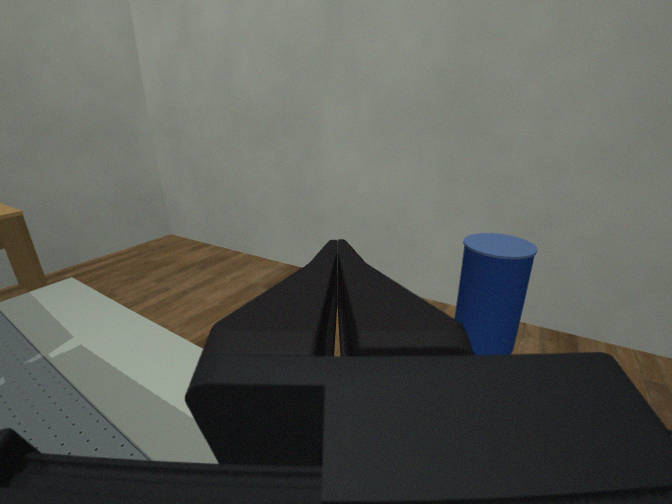

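Emit:
{"name": "execute_actions", "arguments": {"actions": [{"rows":[[-0.33,1.76,1.785,-0.222,-0.485,-0.165,0.53,-1,0.05,0.3,0,0,0,-1],[-0.33,1.768,1.80,-0.225,-0.485,-0.165,0.53,-1,0.05,0.3,0,0,0,-1],[-0.33,1.777,1.812,-0.228,-0.485,-0.165,0.53,-1,0.05,0.3,0,0,0,-1],[-0.33,1.786,1.824,-0.231,-0.485,-0.165,0.53,-1,0.05,0.3,0,0,0,-1],[-0.33,1.795,1.836,-0.234,-0.485,-0.165,0.53,-1,0.05,0.3,0,0,0,-1],[-0.33,1.804,1.848,-0.237,-0.485,-0.165,0.53,-1,0.05,0.3,0,0,0,-1],[-0.33,1.813,1.86,-0.24,-0.485,-0.165,0.53,-1,0.05,0.3,0,0,0,-1],[-0.33,1.822,1.872,-0.243,-0.485,-0.165,0.53,-1,0.05,0.3,0,0,0,-1],[-0.33,1.831,1.884,-0.246,-0.485,-0.165,0.53,-1,0.05,0.3,0,0,0,-1],[-0.33,1.84,1.896,-0.25,-0.485,-0.165,0.53,-1,0.05,0.3,0,0,0,-1],[-0.33,1.849,1.908,-0.253,-0.485,-0.165,0.53,-1,0.05,0.3,0,0,0,-1],[-0.33,1.858,1.92,-0.256,-0.485,-0.165,0.53,-1,0.05,0.3,0,0,0,-1],[-0.33,1.867,1.932,-0.26,-0.485,-0.165,0.53,-1,0.05,0.3,0,0,0,-1],[-0.33,1.876,1.942,-0.263,-0.485,-0.165,0.53,-1,0.05,0.3,0,0,0,-1],[-0.33,1.883,1.95,-0.265,-0.485,-0.165,0.53,-1,0.05,0.3,0,0,0,-1]],"steps":15}], "pictures": false}}

Emit:
{"name": "execute_actions", "arguments": {"actions": [{"steps":12}]}}

Scene clock: 303.63 s of 12600.00 s.
left_arm: end_effector_position=(+0.7549, -0.0010, +0.4218) grip_measured=+0.546 end_effector_quat_wxyz=(+0.625, +0.005, +0.780, -0.024) | right_arm: end_effector_position=(+0.1009, -0.5129, +0.3615) grip_measured=-0.978 end_effector_quat_wxyz=(+0.688, +0.305, +0.544, -0.373)
Joint positions: left_arm=[-0.33   1.849  1.853 -0.253 -0.481 -0.149  0.073] | right_arm=[-1.002  0.038  0.287 -0.024  0.003  0.014  0.001]
Joint velocities: left_arm=[-0.005  0.259  0.291 -0.105 -0.007 -0.022  0.   ] | right_arm=[ 0.015 -0.015 -0.002  0.002 -0.037  0.081 -0.001]
Steps of this call (steps 1 to 30: the robot went on to your last target; steps 31 to 90: nothing new was sent; then 1.30 s passed at rest; steps 91 to 105: all 15 steps of this action). Readings (joint positions):
91: left_arm=[-0.330 1.758 1.681 -0.219 -0.481 -0.149] | right_arm=[-1.002 0.038 0.287 -0.024 0.003 0.014]
92: left_arm=[-0.330 1.759 1.685 -0.221 -0.481 -0.149] | right_arm=[-1.002 0.038 0.287 -0.024 0.003 0.014]
94: left_arm=[-0.330 1.766 1.704 -0.226 -0.481 -0.149] | right_arm=[-1.002 0.038 0.287 -0.024 0.003 0.014]
98: left_arm=[-0.330 1.792 1.765 -0.234 -0.481 -0.149] | right_arm=[-1.002 0.038 0.287 -0.024 0.003 0.014]
105: the state above

Scene clock: 304.03 s of 12600.00 s.
left_arm: end_effector_position=(+0.7636, -0.0062, +0.4003) grip_measured=+0.546 end_effector_quat_wxyz=(+0.614, +0.010, +0.789, -0.018) | right_arm: end_effector_position=(+0.1009, -0.5129, +0.3615) grip_measured=-0.978 end_effector_quat_wxyz=(+0.688, +0.305, +0.544, -0.373)
Joint positions: left_arm=[-0.33   1.884  1.867 -0.264 -0.481 -0.149  0.073] | right_arm=[-1.002  0.038  0.287 -0.024  0.003  0.014  0.001]
Joint velocities: left_arm=[-0.005 -0.005 -0.017 -0.002 -0.022  0.037  0.001] | right_arm=[-0.005 -0.005  0.002  0.007 -0.022 -0.037  0.001]
Steps of this call (steps 1 to 12: the robot went on to your last target). Readings (joint positions):
1: left_arm=[-0.330 1.857 1.862 -0.256 -0.481 -0.149] | right_arm=[-1.002 0.038 0.287 -0.024 0.003 0.014]
2: left_arm=[-0.330 1.864 1.866 -0.256 -0.481 -0.149] | right_arm=[-1.002 0.038 0.287 -0.024 0.003 0.014]
4: left_arm=[-0.330 1.873 1.867 -0.259 -0.481 -0.149] | right_arm=[-1.002 0.038 0.287 -0.024 0.003 0.014]
8: left_arm=[-0.330 1.884 1.867 -0.263 -0.481 -0.149] | right_arm=[-1.002 0.038 0.287 -0.024 0.003 0.014]
12: the state above
camera_calibration (this result's frames):
cam_left_wrist: T_world_to_cam=[[-0.0373554, -0.999293, -0.00419618, 0.0257553], [-0.760729, 0.0311598, -0.648321, 0.846055], [0.647994, -0.0210261, -0.761355, -0.0682512], [0, 0, 0, 1]] pos_world=[0.688807, -0.00206089, 0.49666]
cam_right_wrist: T_world_to_cam=[[-0.838575, -0.544203, -0.0251897, -0.185885], [-0.193725, 0.341092, -0.919852, 0.529901], [0.509178, -0.766485, -0.391457, -0.182241], [0, 0, 0, 1]] pos_world=[0.0395694, -0.421589, 0.411408]

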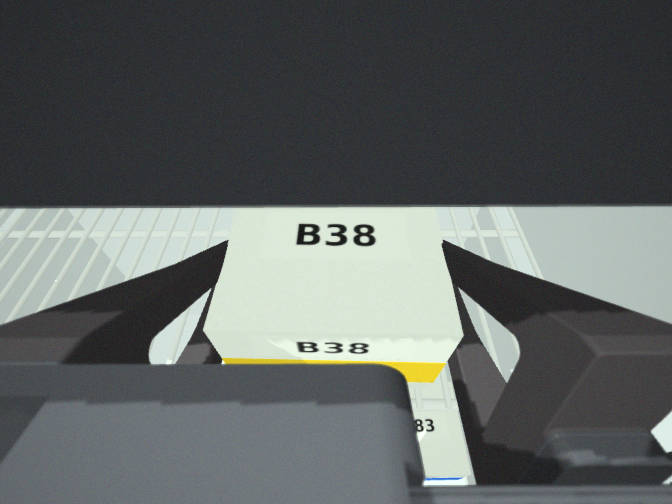

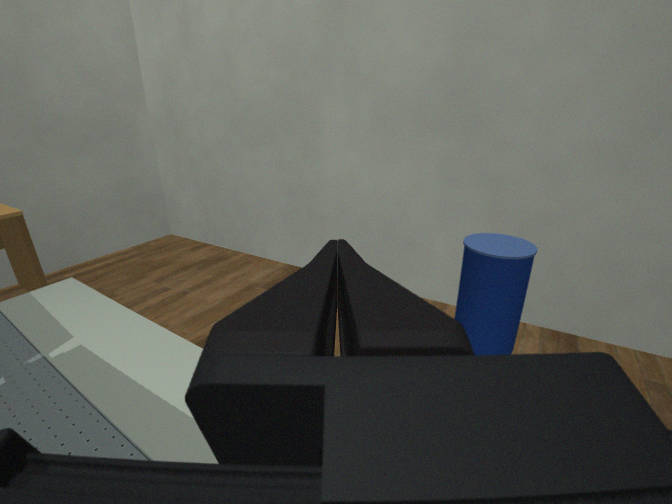

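Emit:
{"name": "execute_actions", "arguments": {"actions": [{"rows":[[-0.33,1.883,1.90,-0.26,-0.485,-0.165,0.53,-1,0.05,0.3,0,0,0,-1],[-0.33,1.883,1.875,-0.255,-0.485,-0.165,0.53,-1,0.05,0.3,0,0,0,-1],[-0.33,1.883,1.865,-0.25,-0.485,-0.165,0.53,-1,0.05,0.3,0,0,0,-1],[-0.33,1.883,1.858,-0.245,-0.485,-0.165,0.53,-1,0.05,0.3,0,0,0,-1],[-0.33,1.883,1.851,-0.24,-0.485,-0.165,0.53,-1,0.05,0.3,0,0,0,-1],[-0.33,1.883,1.845,-0.235,-0.485,-0.165,0.53,-1,0.05,0.3,0,0,0,-1],[-0.33,1.883,1.84,-0.23,-0.485,-0.165,0.53,-1,0.05,0.3,0,0,0,-1]],"steps":15}]}}

Scene clock: 307.07 s of 12600.00 s.
left_arm: end_effector_position=(+0.7621, -0.0051, +0.3844) grip_measured=+0.546 end_effector_quat_wxyz=(+0.607, +0.012, +0.795, -0.014) | right_arm: end_effector_position=(+0.1009, -0.5129, +0.3615) grip_measured=-0.978 end_effector_quat_wxyz=(+0.688, +0.305, +0.544, -0.373)
Joint positions: left_arm=[-0.33   1.884  1.837 -0.255 -0.482 -0.151  0.073] | right_arm=[-1.002  0.038  0.287 -0.024  0.003  0.014  0.001]
Joint velocities: left_arm=[ 0.005 -0.015 -0.002 -0.017 -0.066 -0.007  0.   ] | right_arm=[-0.005 -0.005 -0.002  0.027 -0.081 -0.051 -0.   ]
Steps of this call (steps 1 to 30: the robot went on to your last target; steps 31 to 76: nothing new was sent; steps 77 to 91: all 15 steps of this action). Readings (joint positions):
77: left_arm=[-0.330 1.884 1.867 -0.264 -0.481 -0.149] | right_arm=[-1.002 0.038 0.287 -0.024 0.003 0.014]
78: left_arm=[-0.330 1.884 1.867 -0.264 -0.481 -0.149] | right_arm=[-1.002 0.038 0.287 -0.024 0.003 0.014]
80: left_arm=[-0.330 1.884 1.866 -0.264 -0.481 -0.149] | right_arm=[-1.002 0.038 0.287 -0.024 0.003 0.014]
84: left_arm=[-0.330 1.884 1.849 -0.260 -0.481 -0.149] | right_arm=[-1.002 0.038 0.287 -0.024 0.003 0.014]
91: the state above
camera_calibration (this result's frames):
cam_left_wrist: T_world_to_cam=[[-0.0359263, -0.999273, -0.0127476, 0.0289161], [-0.772267, 0.0358564, -0.634286, 0.838026], [0.634282, -0.012943, -0.772994, -0.0643998], [0, 0, 0, 1]] pos_world=[0.689066, -0.00198703, 0.482136]
cam_right_wrist: T_world_to_cam=[[-0.838575, -0.544203, -0.0251897, -0.185885], [-0.193725, 0.341092, -0.919852, 0.529901], [0.509178, -0.766485, -0.391457, -0.182241], [0, 0, 0, 1]] pos_world=[0.0395694, -0.421589, 0.411408]

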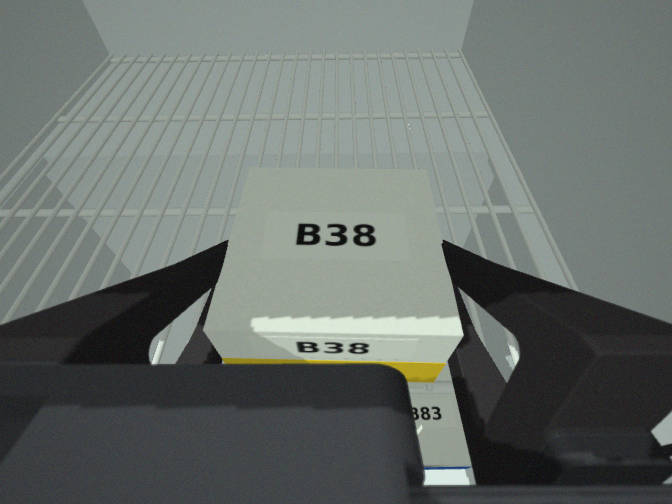

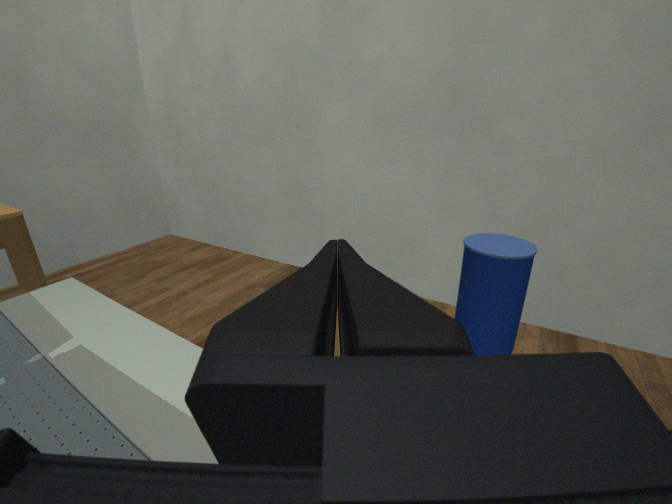

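Emit:
{"name": "execute_actions", "arguments": {"actions": [{"rows":[[-0.33,1.883,1.833,-0.225,-0.485,-0.165,0.53,-1,0.05,0.3,0,0,0,-1],[-0.33,1.883,1.827,-0.22,-0.485,-0.165,0.53,-1,0.05,0.3,0,0,0,-1],[-0.33,1.883,1.82,-0.215,-0.485,-0.165,0.53,-1,0.05,0.3,0,0,0,-1]],"steps":12}], "pictures": false}}

Scene clock: 309.73 s of 12600.00 s.
left_arm: end_effector_position=(+0.7625, -0.0053, +0.3828) grip_measured=+0.546 end_effector_quat_wxyz=(+0.610, +0.011, +0.792, -0.016) | right_arm: end_effector_position=(+0.1009, -0.5129, +0.3615) grip_measured=-0.978 end_effector_quat_wxyz=(+0.688, +0.305, +0.544, -0.373)
Joint positions: left_arm=[-0.33   1.884  1.827 -0.236 -0.482 -0.151  0.073] | right_arm=[-1.002  0.038  0.287 -0.024  0.003  0.014  0.001]
Joint velocities: left_arm=[ 0.005 -0.015  0.012 -0.007  0.007  0.066 -0.   ] | right_arm=[-0.005  0.005 -0.007  0.017 -0.037 -0.051 -0.001]
Steps of this call (steps 1 to 15: the robot went on to your last target; steps 16 to 68: nothing new was sent; steps 69 to 80: all 12 steps of this action). Readings (joint positions):
69: left_arm=[-0.330 1.884 1.837 -0.255 -0.482 -0.151] | right_arm=[-1.002 0.038 0.287 -0.024 0.003 0.014]
70: left_arm=[-0.330 1.884 1.835 -0.253 -0.482 -0.151] | right_arm=[-1.002 0.038 0.287 -0.024 0.003 0.014]
72: left_arm=[-0.330 1.884 1.830 -0.243 -0.482 -0.151] | right_arm=[-1.002 0.038 0.287 -0.024 0.003 0.014]
76: left_arm=[-0.330 1.884 1.827 -0.237 -0.482 -0.151] | right_arm=[-1.002 0.038 0.287 -0.024 0.003 0.014]
80: the state above

Emit:
{"name": "execute_actions", "arguments": {"actions": [{"rows":[[-0.33,1.88,1.83,-0.215,-0.485,-0.165,0.57,-1,0.05,0.3,0,0,0,-1],[-0.33,1.87,1.83,-0.215,-0.485,-0.165,0.65,-1,0.05,0.3,0,0,0,-1],[-0.33,1.86,1.83,-0.215,-0.485,-0.165,0.8,-1,0.05,0.3,0,0,0,-1],[-0.335,1.85,1.83,-0.215,-0.485,-0.165,1,-1,0.05,0.3,0,0,0,-1],[-0.34,1.84,1.825,-0.215,-0.49,-0.165,1,-1,0.05,0.3,0,0,0,-1],[-0.345,1.826,1.81,-0.21,-0.495,-0.165,1,-1,0.05,0.3,0,0,0,-1],[-0.35,1.812,1.79,-0.205,-0.5,-0.17,1,-1,0.05,0.3,0,0,0,-1],[-0.356,1.798,1.77,-0.2,-0.505,-0.17,1,-1,0.05,0.3,0,0,0,-1],[-0.362,1.784,1.75,-0.195,-0.51,-0.17,1,-1,0.05,0.3,0,0,0,-1],[-0.368,1.77,1.73,-0.19,-0.515,-0.175,1,-1,0.05,0.3,0,0,0,-1],[-0.374,1.756,1.71,-0.185,-0.52,-0.175,1,-1,0.05,0.3,0,0,0,-1],[-0.38,1.742,1.69,-0.18,-0.525,-0.175,1,-1,0.05,0.3,0,0,0,-1],[-0.385,1.73,1.67,-0.175,-0.53,-0.18,1,-1,0.05,0.3,0,0,0,-1],[-0.39,1.72,1.65,-0.17,-0.535,-0.18,1,-1,0.05,0.3,0,0,0,-1],[-0.39,1.715,1.63,-0.165,-0.535,-0.18,1,-1,0.05,0.3,0,0,0,-1]],"steps":15}], "pictures": false}}

Emit:
{"name": "execute_actions", "arguments": {"actions": [{"steps":12}]}}

Scene clock: 316.23 s of 12600.00 s.
left_arm: end_effector_position=(+0.7151, -0.0030, +0.3777) grip_measured=+1.000 end_effector_quat_wxyz=(+0.607, +0.011, +0.795, -0.008) | right_arm: end_effector_position=(+0.1009, -0.5129, +0.3615) grip_measured=-0.978 end_effector_quat_wxyz=(+0.688, +0.305, +0.544, -0.373)
Joint positions: left_arm=[-0.369  1.775  1.665 -0.2   -0.529 -0.159  0.094] | right_arm=[-1.002  0.038  0.287 -0.024  0.003  0.014  0.001]
Joint velocities: left_arm=[-0.23  -0.464 -0.53   0.173 -0.051 -0.037  0.   ] | right_arm=[-0.005  0.005 -0.002 -0.007 -0.051 -0.007  0.   ]
Steps of this call (steps 1 to 15: the robot went on to your last target; steps 16 to 90: nothing new was sent; then 3.00 s passed at rest; steps 91 to 105: all 15 steps of this action). Readings (joint positions):
91: left_arm=[-0.330 1.884 1.827 -0.236 -0.482 -0.151] | right_arm=[-1.002 0.038 0.287 -0.024 0.003 0.014]
92: left_arm=[-0.330 1.884 1.827 -0.236 -0.482 -0.151] | right_arm=[-1.002 0.038 0.287 -0.024 0.003 0.014]
94: left_arm=[-0.330 1.884 1.827 -0.236 -0.482 -0.151] | right_arm=[-1.002 0.038 0.287 -0.024 0.003 0.014]
98: left_arm=[-0.333 1.871 1.805 -0.228 -0.497 -0.152] | right_arm=[-1.002 0.038 0.287 -0.024 0.003 0.014]
105: the state above

Scene clock: 316.63 s of 12600.00 s.
left_arm: end_effector_position=(+0.6970, -0.0126, +0.3885) grip_measured=+1.000 end_effector_quat_wxyz=(+0.613, +0.016, +0.790, -0.020) | right_arm: end_effector_position=(+0.1009, -0.5129, +0.3615) grip_measured=-0.978 end_effector_quat_wxyz=(+0.688, +0.305, +0.544, -0.373)
Joint positions: left_arm=[-0.394  1.739  1.634 -0.186 -0.531 -0.164  0.094] | right_arm=[-1.002  0.038  0.287 -0.024  0.003  0.014  0.001]
Joint velocities: left_arm=[ 0.005 -0.005 -0.002 -0.002 -0.037 -0.022  0.   ] | right_arm=[-0.005  0.005 -0.022  0.017  0.022 -0.037  0.   ]
Steps of this call (steps 1 to 12: the robot went on to your last target). Readings (joint positions):
1: left_arm=[-0.376 1.762 1.649 -0.196 -0.530 -0.160] | right_arm=[-1.002 0.038 0.287 -0.024 0.003 0.014]
2: left_arm=[-0.383 1.752 1.639 -0.194 -0.531 -0.161] | right_arm=[-1.002 0.038 0.287 -0.024 0.003 0.014]
4: left_arm=[-0.391 1.743 1.635 -0.192 -0.531 -0.162] | right_arm=[-1.002 0.038 0.287 -0.024 0.003 0.014]
8: left_arm=[-0.394 1.739 1.635 -0.186 -0.531 -0.163] | right_arm=[-1.002 0.038 0.287 -0.024 0.003 0.014]
12: the state above
camera_calibration (this result's frames):
cam_left_wrist: T_world_to_cam=[[-0.0487936, -0.99878, -0.00760968, 0.0260515], [-0.761375, 0.0421247, -0.646942, 0.788034], [0.646473, -0.0257728, -0.762502, -0.0327743], [0, 0, 0, 1]] pos_world=[0.622448, -0.00802061, 0.48502]
cam_right_wrist: T_world_to_cam=[[-0.838575, -0.544203, -0.0251897, -0.185885], [-0.193725, 0.341092, -0.919852, 0.529901], [0.509178, -0.766485, -0.391457, -0.182241], [0, 0, 0, 1]] pos_world=[0.0395694, -0.421589, 0.411408]

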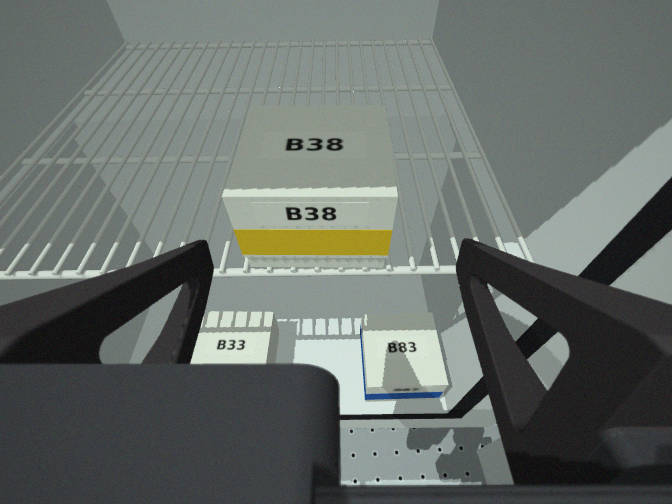

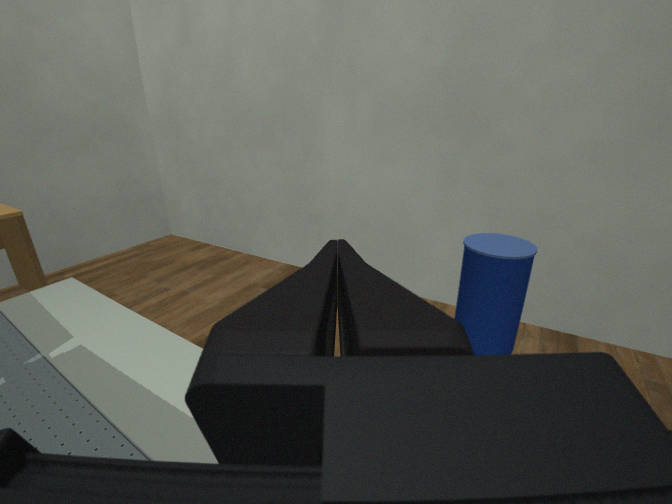

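Emit:
{"name": "execute_actions", "arguments": {"actions": [{"rows":[[-0.38,1.745,1.66,-0.17,-0.53,-0.18,0.6,-1,0.05,0.3,0,0,0,-1],[-0.375,1.755,1.68,-0.175,-0.53,-0.18,0.2,-1,0.05,0.3,0,0,0,-1],[-0.37,1.765,1.70,-0.18,-0.525,-0.18,-0.2,-1,0.05,0.3,0,0,0,-1],[-0.365,1.77,1.705,-0.185,-0.525,-0.18,-0.2,-1,0.05,0.3,0,0,0,-1],[-0.36,1.775,1.71,-0.19,-0.52,-0.18,-0.2,-1,0.05,0.3,0,0,0,-1]],"steps":15}]}}

Scene clock: 320.47 s of 12600.00 s.
left_arm: end_effector_position=(+0.7127, +0.0037, +0.3715) grip_measured=-0.198 end_effector_quat_wxyz=(+0.605, +0.009, +0.796, -0.008) | right_arm: end_effector_position=(+0.1009, -0.5129, +0.3615) grip_measured=-0.978 end_effector_quat_wxyz=(+0.688, +0.305, +0.544, -0.373)
Joint positions: left_arm=[-0.362  1.763  1.635 -0.186 -0.524 -0.164  0.038] | right_arm=[-1.002  0.038  0.287 -0.024  0.003  0.014  0.001]
Joint velocities: left_arm=[-0.005 -0.015 -0.007  0.022  0.022 -0.066 -0.   ] | right_arm=[-0.005 -0.005  0.012  0.012 -0.037 -0.095  0.   ]
Steps of this call (steps 1 to 30: the robot went on to your last target; steps 31 to 90: nothing new was sent; then 0.33 s passed at rest; steps 91 to 105: all 15 steps of this action). Readings (joint positions):
91: left_arm=[-0.393 1.739 1.634 -0.186 -0.531 -0.164] | right_arm=[-1.002 0.038 0.287 -0.024 0.003 0.014]
92: left_arm=[-0.393 1.739 1.634 -0.186 -0.531 -0.164] | right_arm=[-1.002 0.038 0.287 -0.024 0.003 0.014]
94: left_arm=[-0.389 1.740 1.634 -0.186 -0.529 -0.164] | right_arm=[-1.002 0.038 0.287 -0.024 0.003 0.014]
98: left_arm=[-0.375 1.750 1.635 -0.186 -0.524 -0.164] | right_arm=[-1.002 0.038 0.287 -0.024 0.003 0.014]
105: the state above
camera_calibration (this result's frames):
cam_left_wrist: T_world_to_cam=[[-0.0246058, -0.999546, -0.017368, 0.0294194], [-0.77521, 0.0300473, -0.630989, 0.792315], [0.631224, -0.00206212, -0.775598, -0.0398077], [0, 0, 0, 1]] pos_world=[0.640062, 0.00551707, 0.469578]
cam_right_wrist: T_world_to_cam=[[-0.838575, -0.544203, -0.0251897, -0.185885], [-0.193725, 0.341092, -0.919852, 0.529901], [0.509178, -0.766485, -0.391457, -0.182241], [0, 0, 0, 1]] pos_world=[0.0395694, -0.421589, 0.411408]

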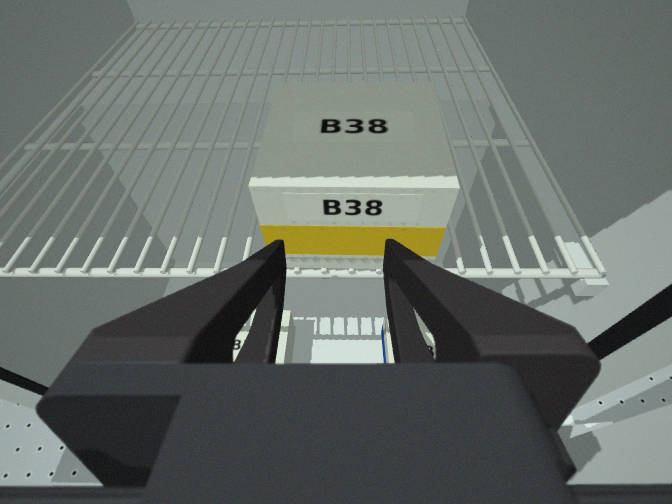

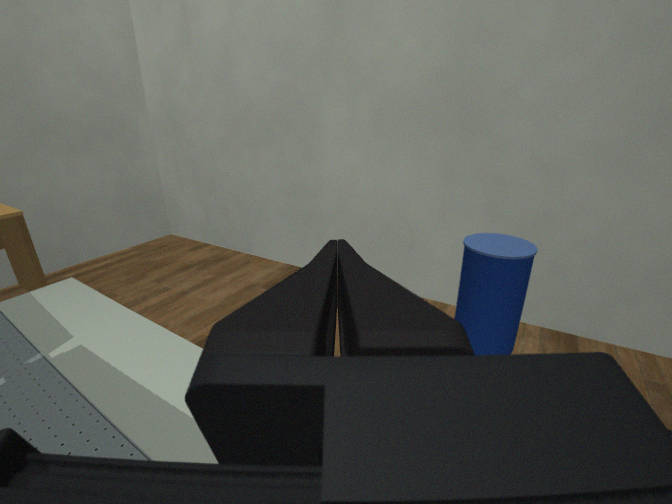

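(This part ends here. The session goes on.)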